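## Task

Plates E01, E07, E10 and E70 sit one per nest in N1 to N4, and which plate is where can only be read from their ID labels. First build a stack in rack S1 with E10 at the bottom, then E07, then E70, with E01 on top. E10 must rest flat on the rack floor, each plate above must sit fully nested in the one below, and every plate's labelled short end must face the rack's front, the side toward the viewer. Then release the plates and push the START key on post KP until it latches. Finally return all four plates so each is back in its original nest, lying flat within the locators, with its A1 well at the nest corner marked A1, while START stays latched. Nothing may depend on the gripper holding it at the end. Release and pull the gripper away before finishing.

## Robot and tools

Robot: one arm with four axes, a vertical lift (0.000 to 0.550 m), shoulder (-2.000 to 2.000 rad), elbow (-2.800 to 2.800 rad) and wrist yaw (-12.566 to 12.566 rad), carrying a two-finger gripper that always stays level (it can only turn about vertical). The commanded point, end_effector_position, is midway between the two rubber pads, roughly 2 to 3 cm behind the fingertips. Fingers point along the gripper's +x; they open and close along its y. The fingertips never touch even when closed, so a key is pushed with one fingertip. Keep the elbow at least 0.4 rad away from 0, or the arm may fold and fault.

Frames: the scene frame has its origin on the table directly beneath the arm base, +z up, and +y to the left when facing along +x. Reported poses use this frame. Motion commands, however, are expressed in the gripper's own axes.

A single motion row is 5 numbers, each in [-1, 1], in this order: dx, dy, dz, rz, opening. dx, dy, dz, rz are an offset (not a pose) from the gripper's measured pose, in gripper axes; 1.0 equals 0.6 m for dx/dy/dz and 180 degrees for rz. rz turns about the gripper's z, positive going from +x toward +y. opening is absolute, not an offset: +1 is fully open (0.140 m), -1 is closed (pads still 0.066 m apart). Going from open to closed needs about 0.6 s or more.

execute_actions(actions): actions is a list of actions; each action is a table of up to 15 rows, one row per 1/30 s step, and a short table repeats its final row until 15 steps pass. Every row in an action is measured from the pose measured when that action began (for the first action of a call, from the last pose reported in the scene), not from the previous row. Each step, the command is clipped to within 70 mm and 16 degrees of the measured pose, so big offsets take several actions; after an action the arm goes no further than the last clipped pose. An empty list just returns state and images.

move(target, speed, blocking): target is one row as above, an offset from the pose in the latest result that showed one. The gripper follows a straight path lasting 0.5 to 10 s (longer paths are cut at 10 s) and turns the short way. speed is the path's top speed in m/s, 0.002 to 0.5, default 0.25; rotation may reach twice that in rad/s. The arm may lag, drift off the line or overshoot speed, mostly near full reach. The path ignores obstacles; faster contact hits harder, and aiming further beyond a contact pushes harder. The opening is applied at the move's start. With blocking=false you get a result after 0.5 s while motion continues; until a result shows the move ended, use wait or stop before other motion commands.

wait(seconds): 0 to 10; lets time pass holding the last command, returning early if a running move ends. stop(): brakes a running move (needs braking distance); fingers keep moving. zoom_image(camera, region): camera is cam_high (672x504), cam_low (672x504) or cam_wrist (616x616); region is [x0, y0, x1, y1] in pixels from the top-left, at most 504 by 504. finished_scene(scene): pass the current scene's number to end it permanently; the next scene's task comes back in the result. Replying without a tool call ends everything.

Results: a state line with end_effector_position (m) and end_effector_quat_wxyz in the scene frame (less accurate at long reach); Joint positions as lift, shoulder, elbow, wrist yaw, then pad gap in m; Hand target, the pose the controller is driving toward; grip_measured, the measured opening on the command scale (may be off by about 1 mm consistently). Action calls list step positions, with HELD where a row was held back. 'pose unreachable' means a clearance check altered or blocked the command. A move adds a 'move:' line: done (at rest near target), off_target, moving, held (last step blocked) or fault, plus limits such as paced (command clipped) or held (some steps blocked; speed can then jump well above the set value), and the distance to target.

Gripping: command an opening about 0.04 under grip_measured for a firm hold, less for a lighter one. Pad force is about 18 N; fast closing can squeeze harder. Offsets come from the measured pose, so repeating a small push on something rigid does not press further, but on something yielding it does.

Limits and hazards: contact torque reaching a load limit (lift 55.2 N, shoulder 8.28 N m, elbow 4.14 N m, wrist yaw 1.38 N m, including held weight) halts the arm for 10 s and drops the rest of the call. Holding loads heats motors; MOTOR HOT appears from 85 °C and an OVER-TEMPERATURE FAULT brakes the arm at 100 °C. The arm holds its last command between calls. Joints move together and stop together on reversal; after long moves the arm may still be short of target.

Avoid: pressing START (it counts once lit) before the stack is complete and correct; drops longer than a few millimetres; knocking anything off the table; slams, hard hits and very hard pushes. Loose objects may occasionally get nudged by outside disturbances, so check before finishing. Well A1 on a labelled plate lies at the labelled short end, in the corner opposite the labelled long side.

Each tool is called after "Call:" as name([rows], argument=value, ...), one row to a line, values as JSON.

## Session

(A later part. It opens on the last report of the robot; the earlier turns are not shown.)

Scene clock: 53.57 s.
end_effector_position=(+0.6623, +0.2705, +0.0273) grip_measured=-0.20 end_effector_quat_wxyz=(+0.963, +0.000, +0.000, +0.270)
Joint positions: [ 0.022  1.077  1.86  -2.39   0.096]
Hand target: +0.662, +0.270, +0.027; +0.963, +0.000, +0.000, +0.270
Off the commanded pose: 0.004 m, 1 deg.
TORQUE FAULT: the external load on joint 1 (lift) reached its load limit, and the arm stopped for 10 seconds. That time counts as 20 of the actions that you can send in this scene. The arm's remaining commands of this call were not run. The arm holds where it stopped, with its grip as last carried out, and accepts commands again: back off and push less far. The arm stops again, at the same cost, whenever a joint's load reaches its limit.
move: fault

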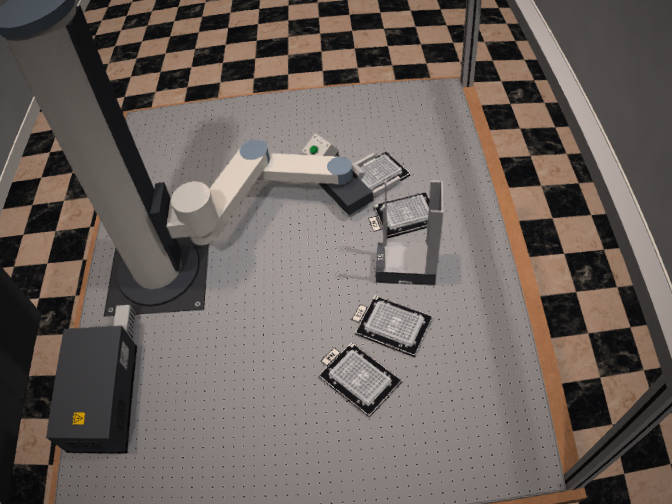

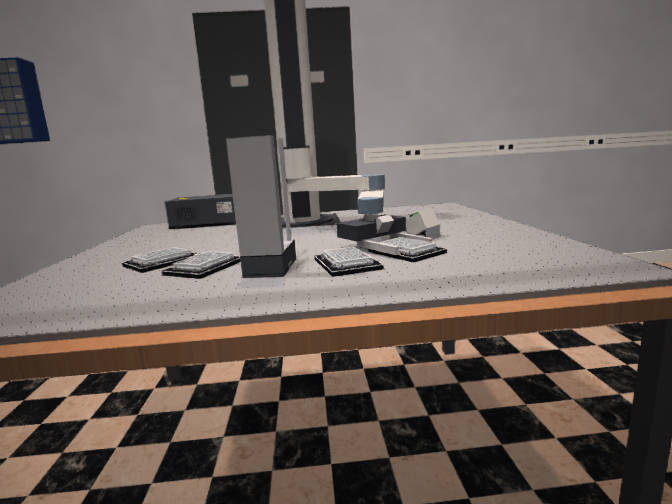

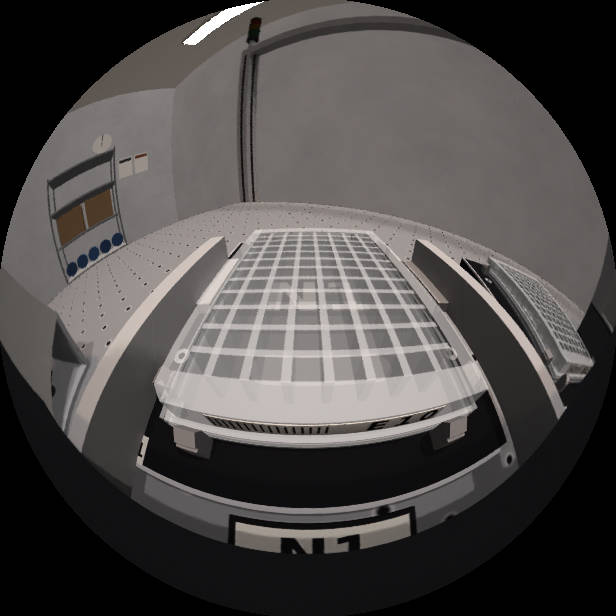

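Call:
move(target=[-0.2966,-0.485,0.0025,-0.296,0.1])

Call:
move(target=[0.27,0,0,0,0.1], speed=0.1)

Scene clock: 285.30 s.
end_effector_position=(+0.5544, -0.0550, +0.1100) grip_measured=+0.10 end_effector_quat_wxyz=(+0.997, +0.000, +0.000, -0.071)
Joint positions: [ 0.105  0.798  0.963 -1.903  0.107]
Hand target: +0.554, -0.055, +0.110; +0.997, +0.000, +0.000, -0.071
Off the commanded pose: 0.000 m, 0 deg.
move: done

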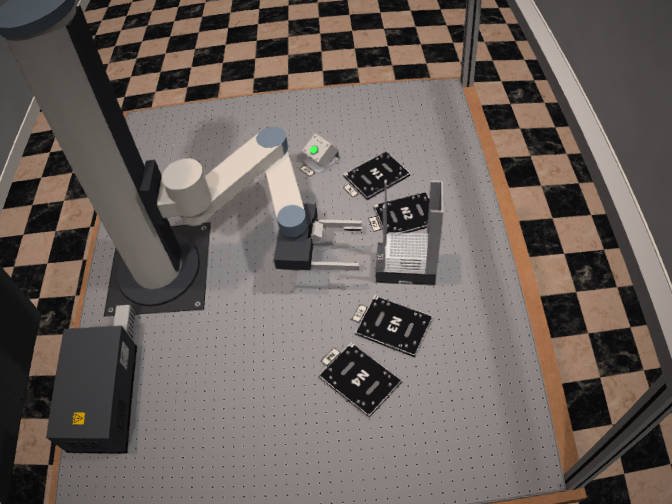

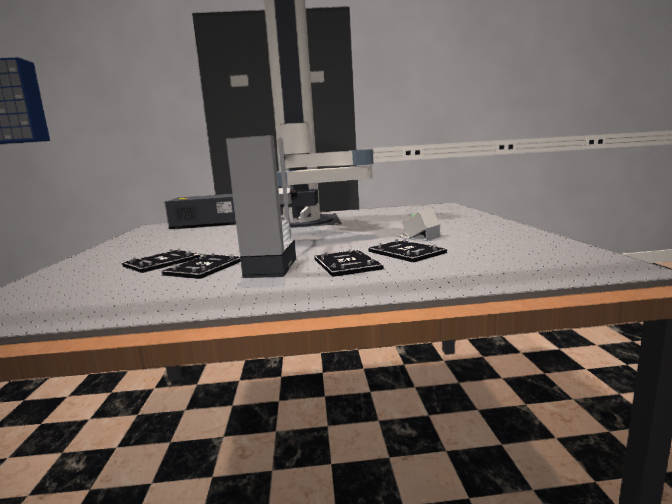

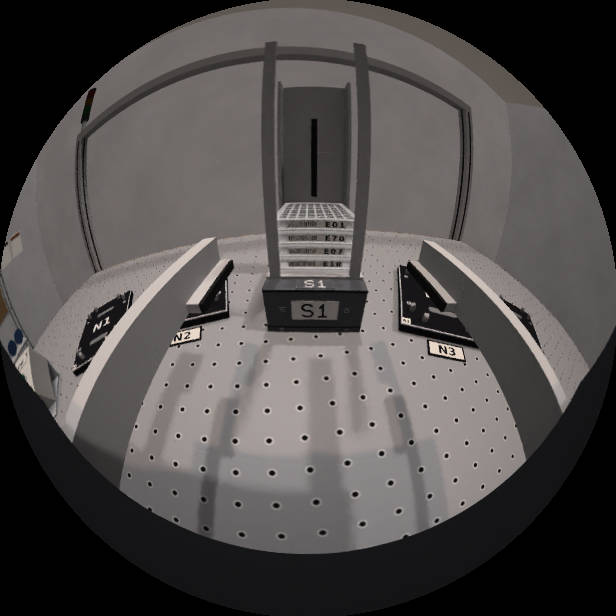

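Scene clock: 287.23 s.
end_effector_position=(+0.7148, -0.0779, +0.1100) grip_measured=+0.10 end_effector_quat_wxyz=(+0.998, +0.000, +0.000, -0.071)
Joint positions: [ 0.105  0.473  1.783 -2.398  0.107]
Hand target: +0.715, -0.078, +0.110; +0.997, +0.000, +0.000, -0.071
Off the commanded pose: 0.000 m, 0 deg.
move: done

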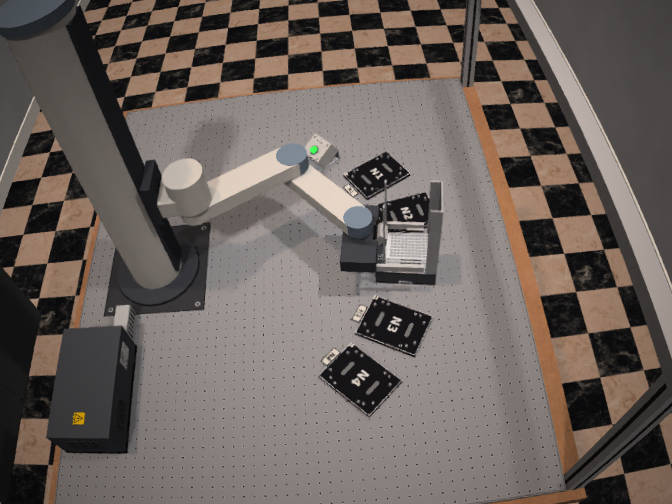

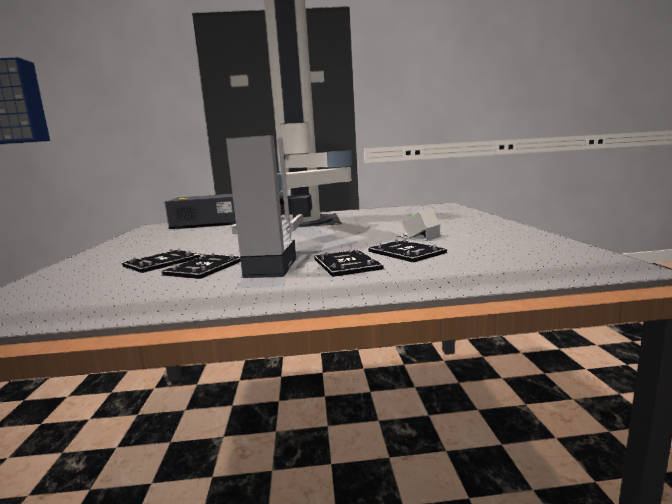

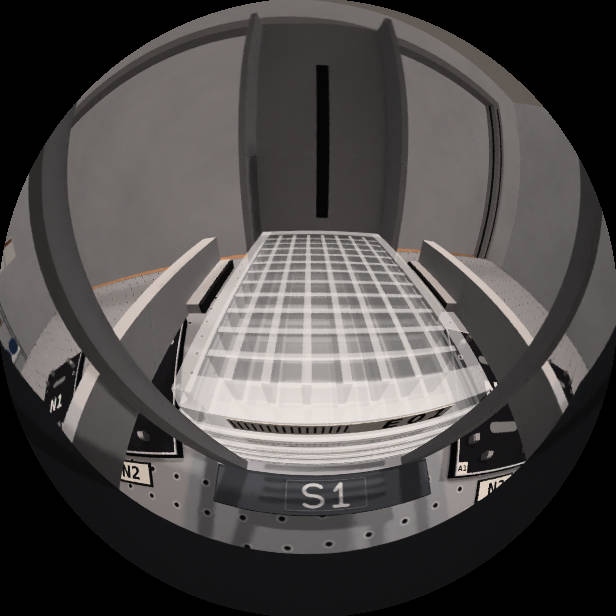

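Call:
execute_actions([
  [[0,0,0,0,-0.36]],
  [[0,0,0,0,-0.52]],
])

Call:
move(target=[0,0,0.008,0,-0.52], speed=0.02)

Call:
zoom_image(camera="cam_low", region=[210,180,330,270])

Scene clock: 292.70 s.
end_effector_position=(+0.7148, -0.0780, +0.1100) grip_measured=-0.47 end_effector_quat_wxyz=(+0.997, +0.000, +0.000, -0.071)
Joint positions: [ 0.105  0.473  1.783 -2.398  0.085]
Hand target: +0.715, -0.078, +0.110; +0.998, +0.000, +0.000, -0.071
Off the commanded pose: 0.000 m, 0 deg.
Step readings (end_effector_position; steps 1 to 15: 1st action; 16 to 30: 2nd action):
0: (+0.7148, -0.0779, +0.1100)
1: (+0.7148, -0.0779, +0.1100)
2: (+0.7148, -0.0779, +0.1100)
4: (+0.7148, -0.0779, +0.1100)
8: (+0.7148, -0.0779, +0.1100)
15: (+0.7148, -0.0779, +0.1100)
16: (+0.7148, -0.0779, +0.1100)
17: (+0.7148, -0.0780, +0.1100)
19: (+0.7148, -0.0780, +0.1100)
23: (+0.7148, -0.0780, +0.1100)
30: end_effector_position above

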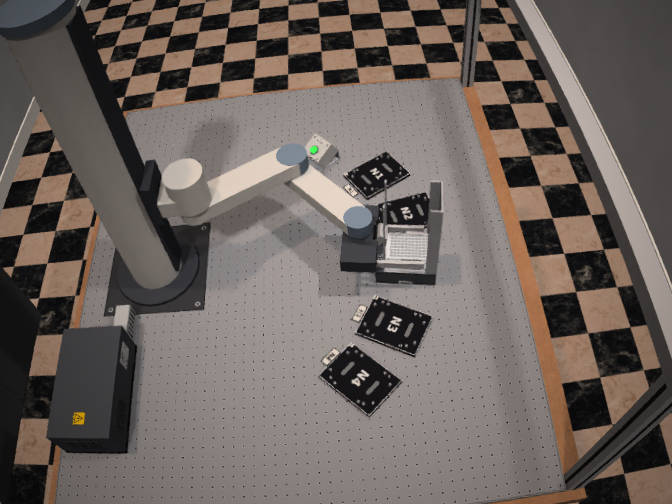

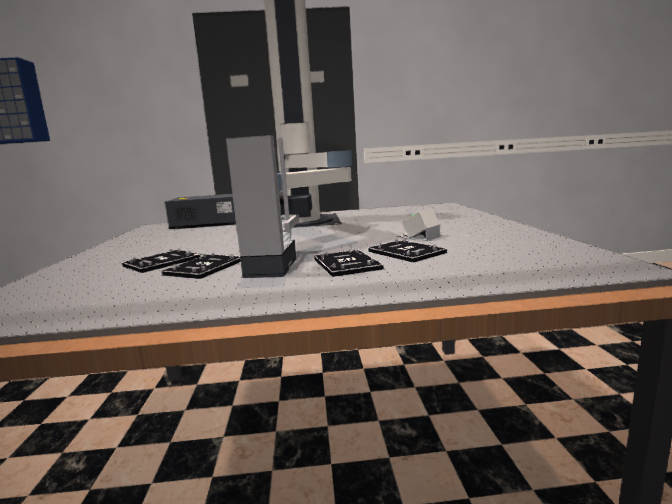

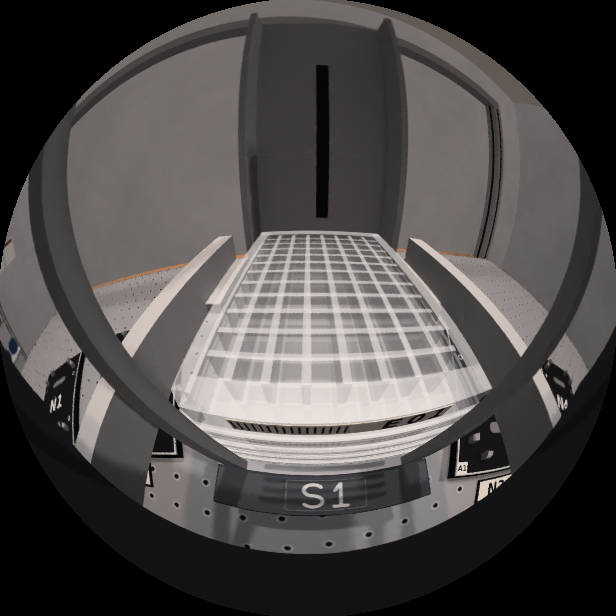

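Scene clock: 293.40 s.
end_effector_position=(+0.7147, -0.0780, +0.1148) grip_measured=-0.47 end_effector_quat_wxyz=(+0.997, +0.000, +0.000, -0.071)
Joint positions: [ 0.11   0.473  1.783 -2.398  0.085]
Hand target: +0.715, -0.078, +0.115; +0.997, +0.000, +0.000, -0.071
Off the commanded pose: 0.000 m, 0 deg.
move: done

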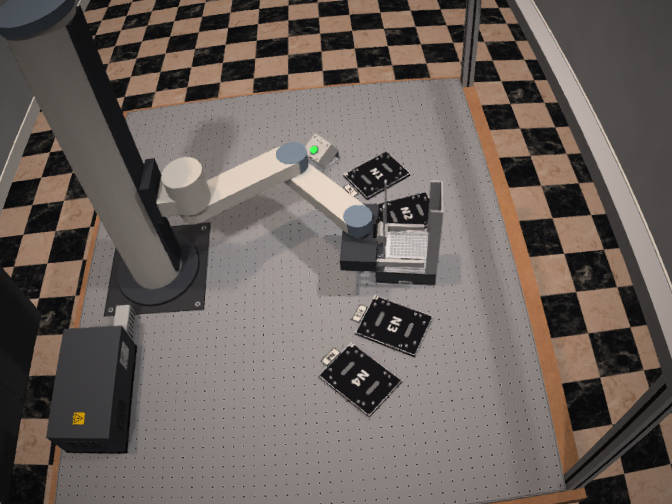

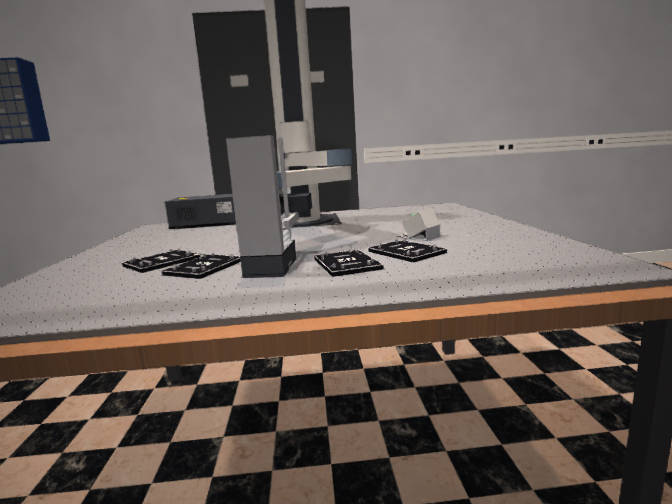

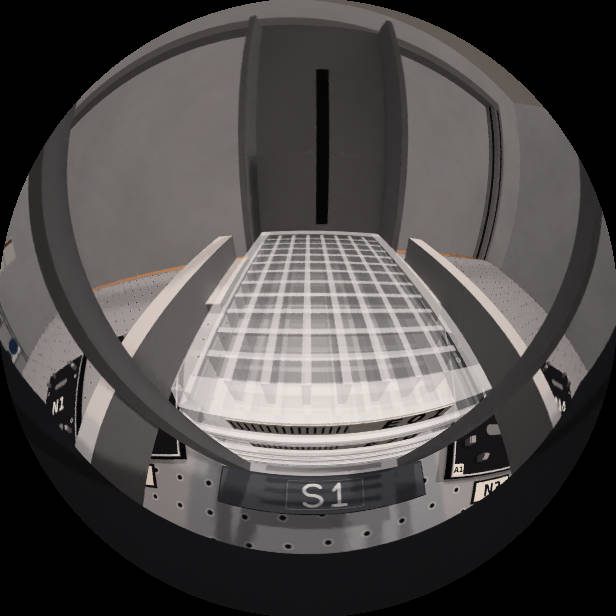

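Region (210, 180, 330, 270) of cam_low's 672x504 image, scaled by 4.200, with more detail than that image has; it fills the top 378 rows of this view, and the rest is white.

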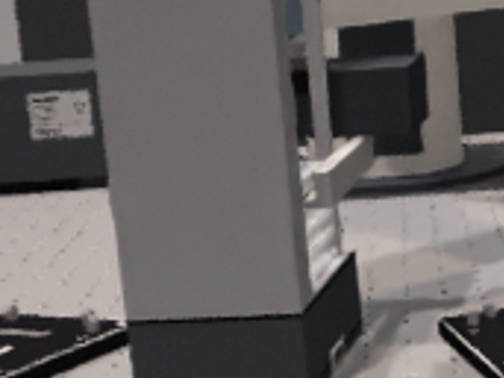

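Call:
move(target=[0,0,0.37,0,-0.52], speed=0.2)

Call:
move(target=[-0.0197,0.312,0,0.12,-0.52])

Call:
move(target=[0,0,-0.48,0,-0.52])

Call:
move(target=[0,0,-0.0295,0,-0.52], speed=0.015)

Scene clock: 300.07 s.
end_effector_position=(+0.7148, -0.0780, +0.3368) grip_measured=-0.47 end_effector_quat_wxyz=(+0.997, +0.000, +0.000, -0.071)
Joint positions: [ 0.332  0.473  1.783 -2.398  0.085]
Hand target: +0.715, -0.078, +0.337; +0.997, +0.000, +0.000, -0.071
Off the commanded pose: 0.000 m, 0 deg.
move: done

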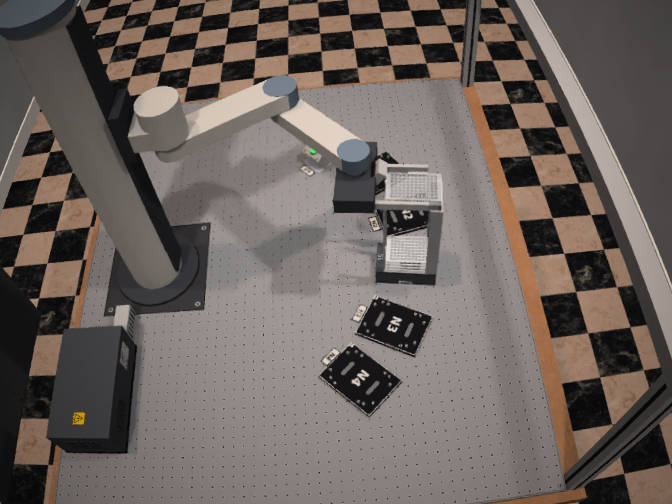

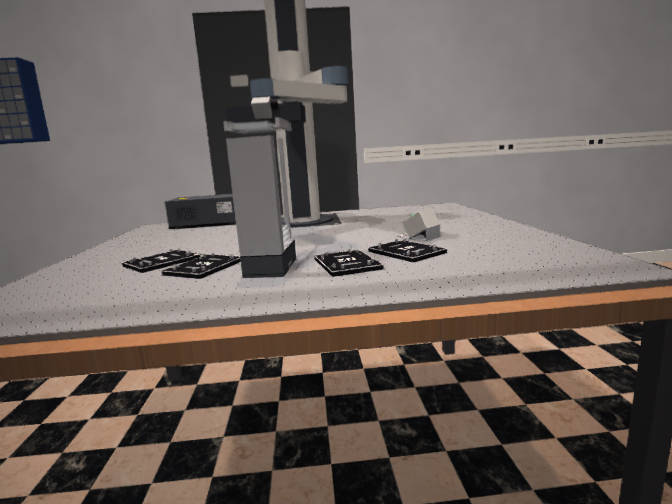

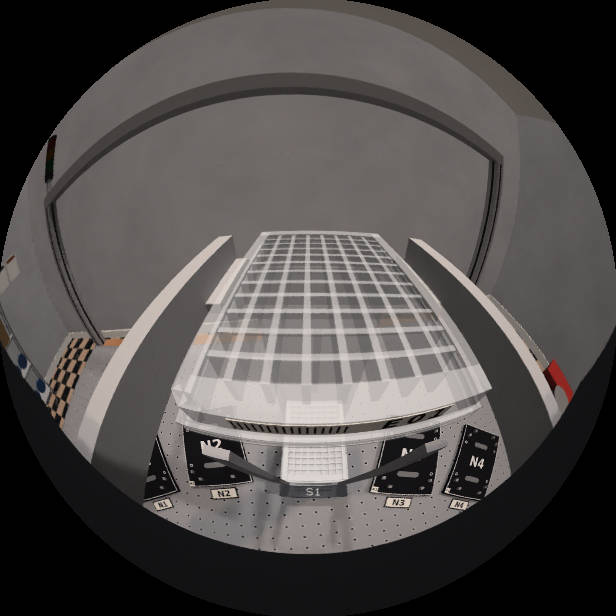

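Scene clock: 301.17 s.
end_effector_position=(+0.7296, +0.1092, +0.3368) grip_measured=-0.47 end_effector_quat_wxyz=(+0.993, +0.000, +0.000, +0.118)
Joint positions: [ 0.332  0.741  1.912 -2.418  0.085]
Hand target: +0.730, +0.109, +0.337; +0.993, +0.000, +0.000, +0.117
Off the commanded pose: 0.000 m, 0 deg.
move: done

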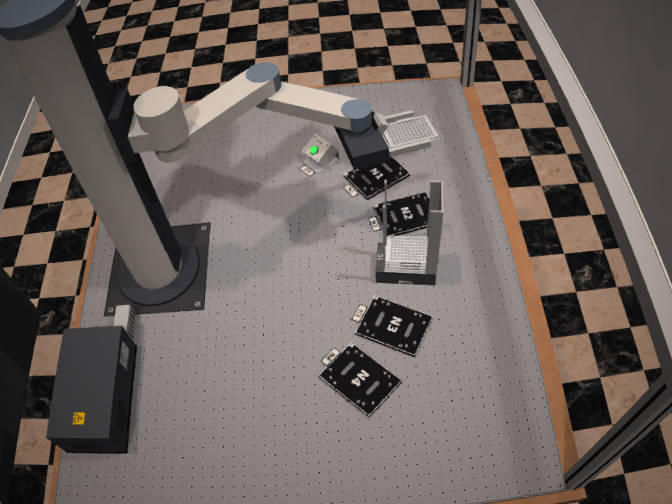

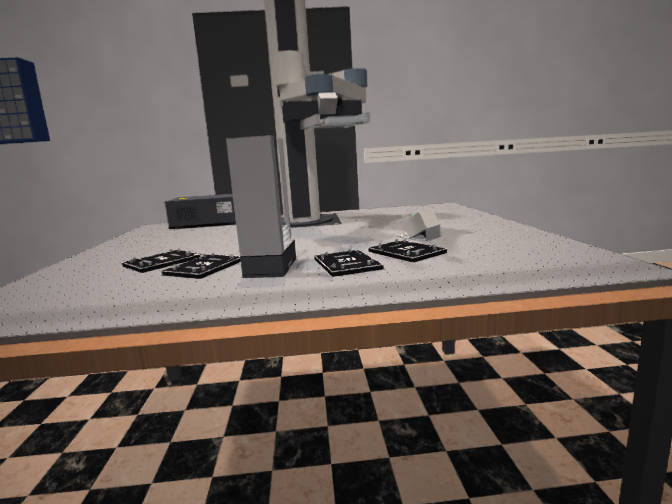

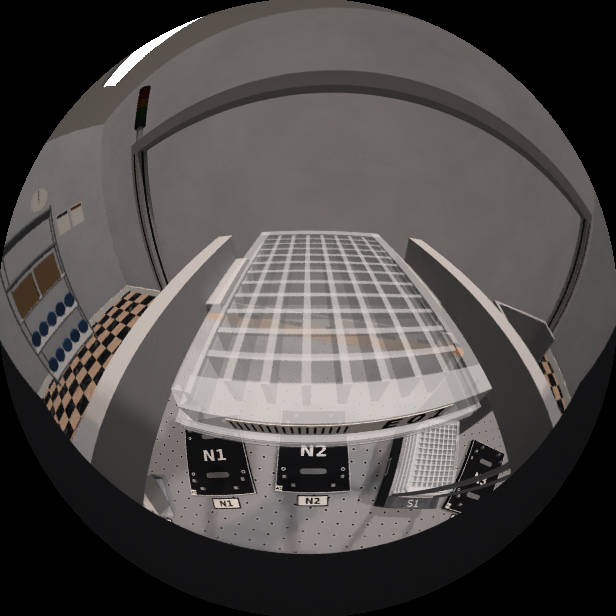

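Scene clock: 302.73 s.
end_effector_position=(+0.7296, +0.1092, +0.0488) grip_measured=-0.47 end_effector_quat_wxyz=(+0.993, +0.000, +0.000, +0.118)
Joint positions: [ 0.044  0.741  1.912 -2.418  0.085]
Hand target: +0.730, +0.109, +0.049; +0.993, +0.000, +0.000, +0.118
Off the commanded pose: 0.000 m, 0 deg.
move: done

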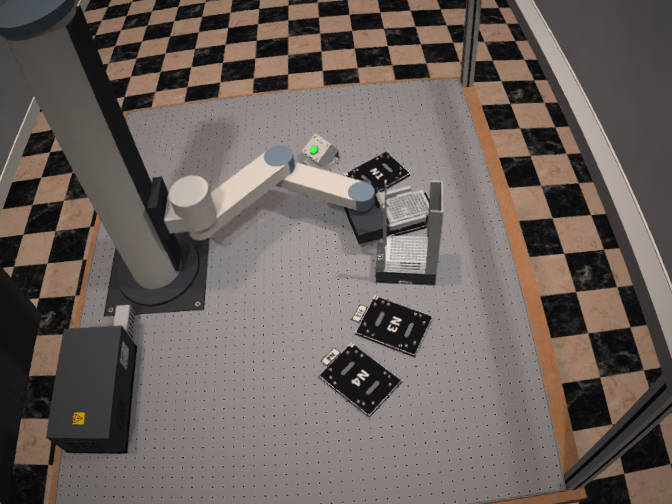

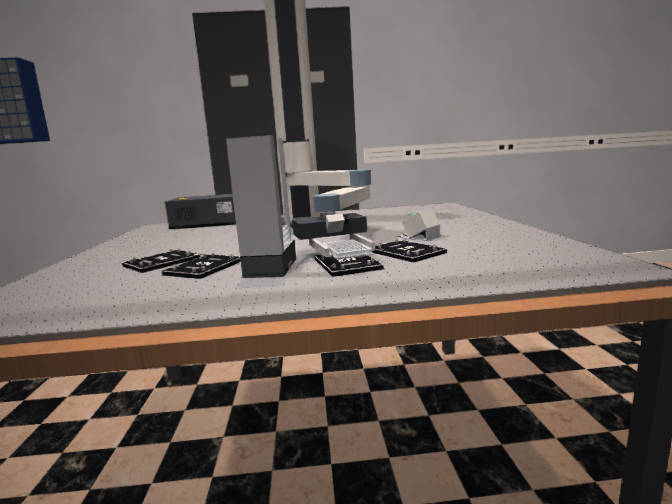

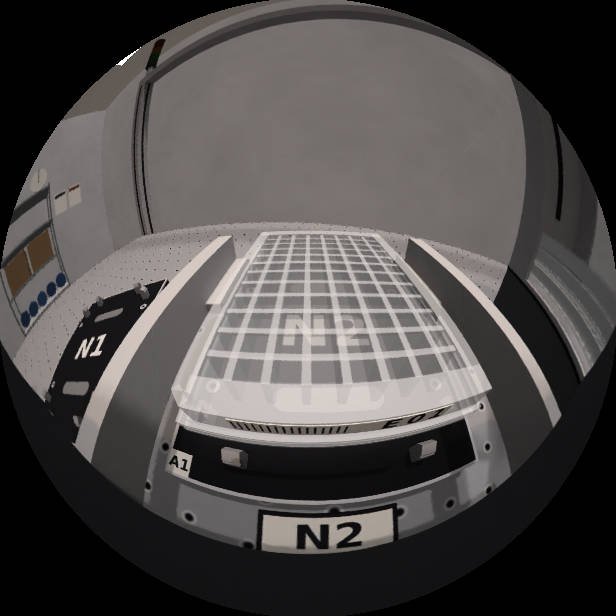

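Scene clock: 304.13 s.
end_effector_position=(+0.7297, +0.1088, +0.0313) grip_measured=-0.47 end_effector_quat_wxyz=(+0.993, +0.000, +0.000, +0.116)
Joint positions: [ 0.026  0.742  1.912 -2.421  0.086]
Hand target: +0.730, +0.109, +0.031; +0.993, +0.000, +0.000, +0.118
Off the commanded pose: 0.000 m, 0 deg.
move: done

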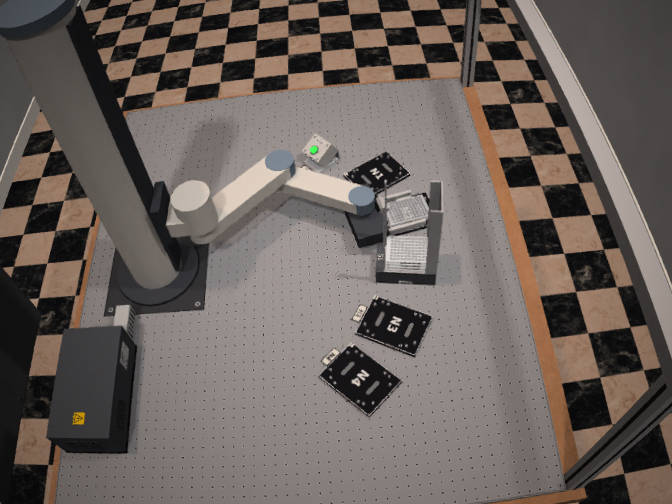

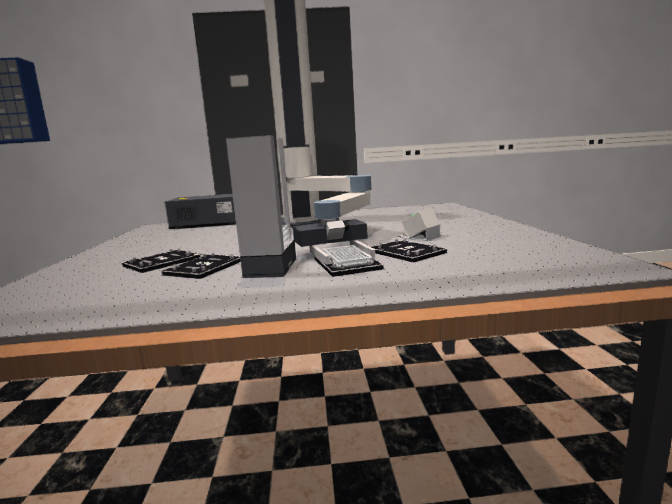

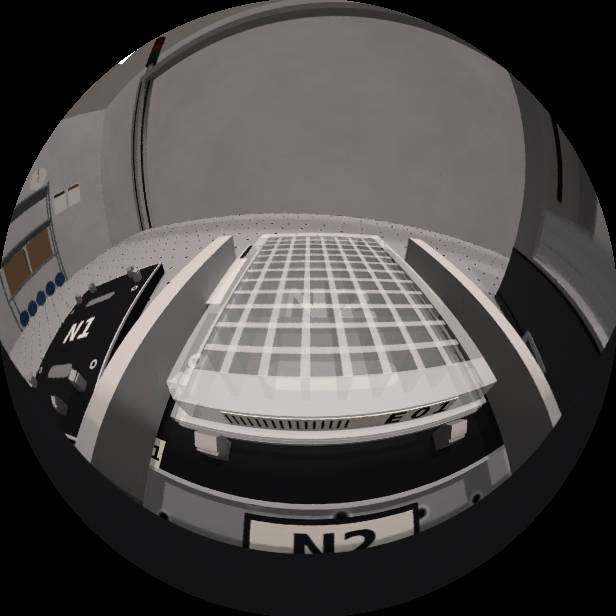

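Front slightly caught; release and see.

Call:
execute_actions([
  [[0,0,0,0,0.1]],
  [[0,0,0.03,0,0.1]],
])

Call:
move(target=[-0.25,0,0.05,0,0.1])

Call:
zoom_image(camera="cam_wrist", region=[220,200,420,360])

Scene clock: 308.67 s.
end_effector_position=(+0.7297, +0.1088, +0.0493) grip_measured=+0.10 end_effector_quat_wxyz=(+0.993, +0.000, +0.000, +0.116)
Joint positions: [ 0.044  0.742  1.912 -2.421  0.107]
Hand target: +0.730, +0.109, +0.049; +0.993, +0.000, +0.000, +0.116
Off the commanded pose: 0.000 m, 0 deg.
Step readings (end_effector_position; steps 1 to 15: 1st action; 16 to 30: 2nd action):
0: (+0.7297, +0.1088, +0.0313)
1: (+0.7297, +0.1088, +0.0313)
2: (+0.7297, +0.1087, +0.0313)
4: (+0.7297, +0.1088, +0.0313)
8: (+0.7297, +0.1088, +0.0313)
15: (+0.7297, +0.1088, +0.0313)
16: (+0.7297, +0.1088, +0.0313)
17: (+0.7297, +0.1088, +0.0321)
19: (+0.7297, +0.1088, +0.0392)
23: (+0.7297, +0.1088, +0.0496)
30: end_effector_position above

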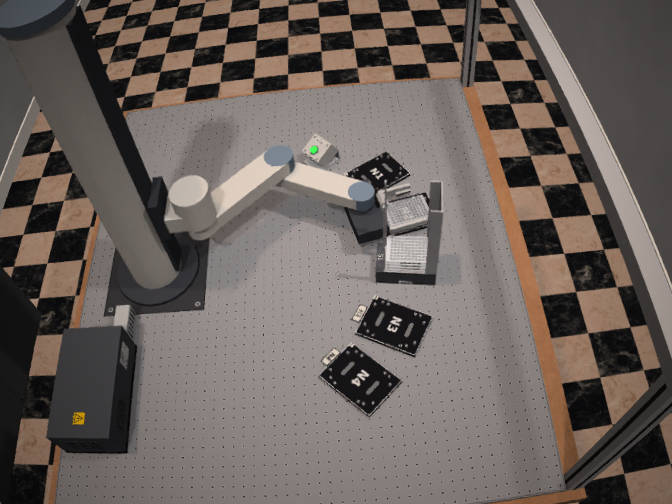

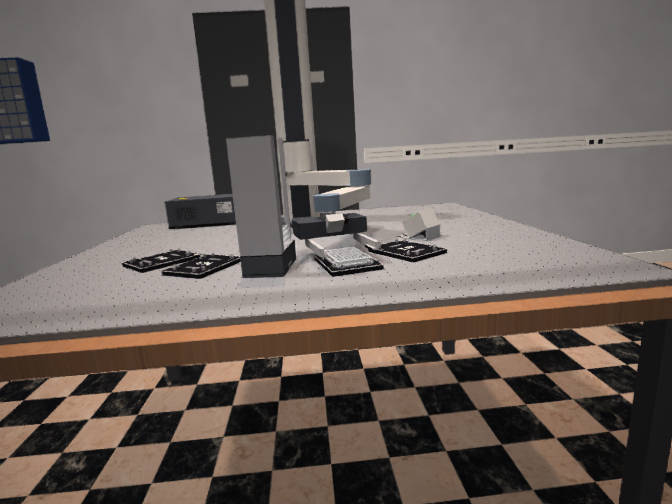

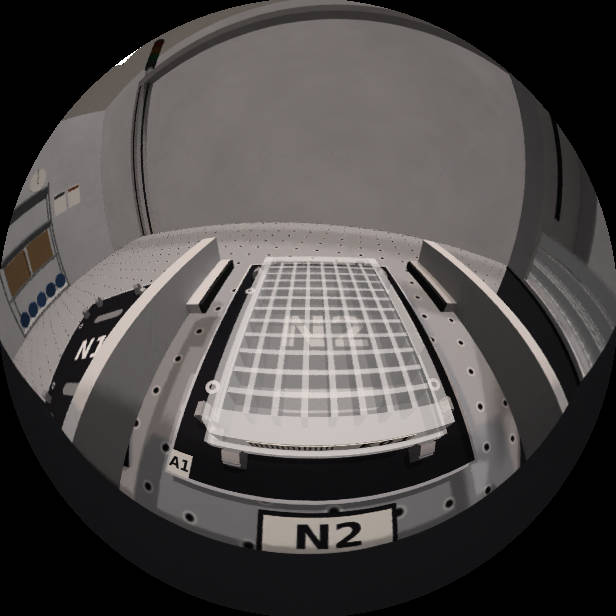

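Scene clock: 309.70 s.
end_effector_position=(+0.5837, +0.0742, +0.0794) grip_measured=+0.10 end_effector_quat_wxyz=(+0.993, +0.000, +0.000, +0.116)
Joint positions: [ 0.074  1.046  1.108 -1.923  0.107]
Hand target: +0.584, +0.074, +0.079; +0.993, +0.000, +0.000, +0.116
Off the commanded pose: 0.000 m, 0 deg.
move: done

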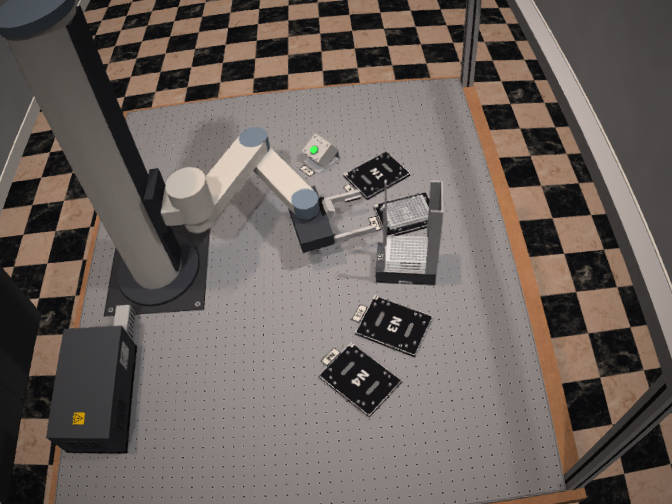

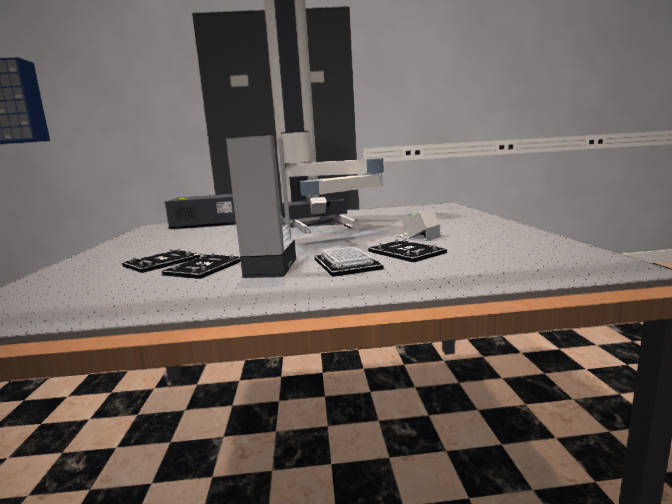

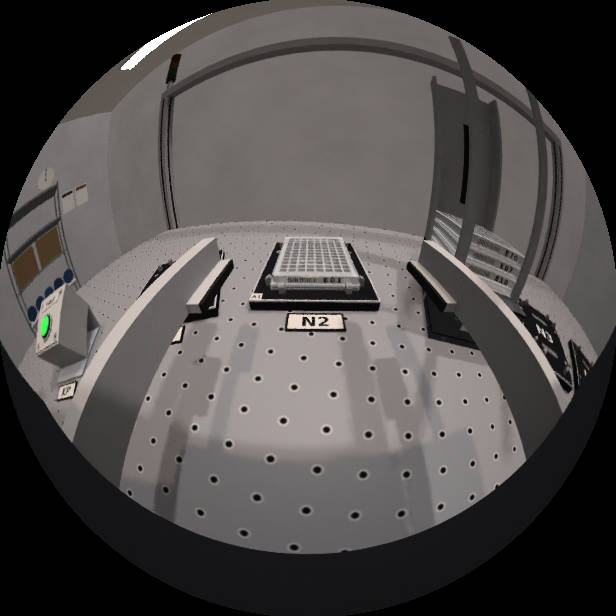

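Region (220, 200, 420, 360) of cam_wrist's 616x616 image, scaled by 2.520, with more detail than that image has; it fills the top 403 rows of this view, and the rest is white.

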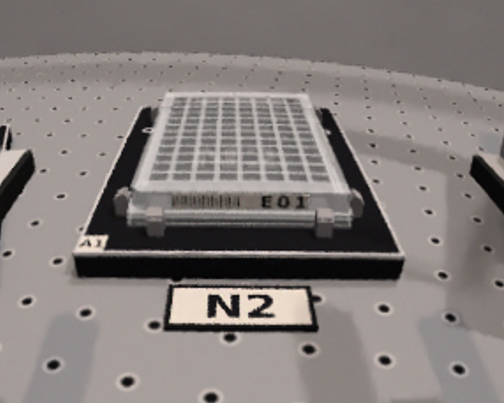

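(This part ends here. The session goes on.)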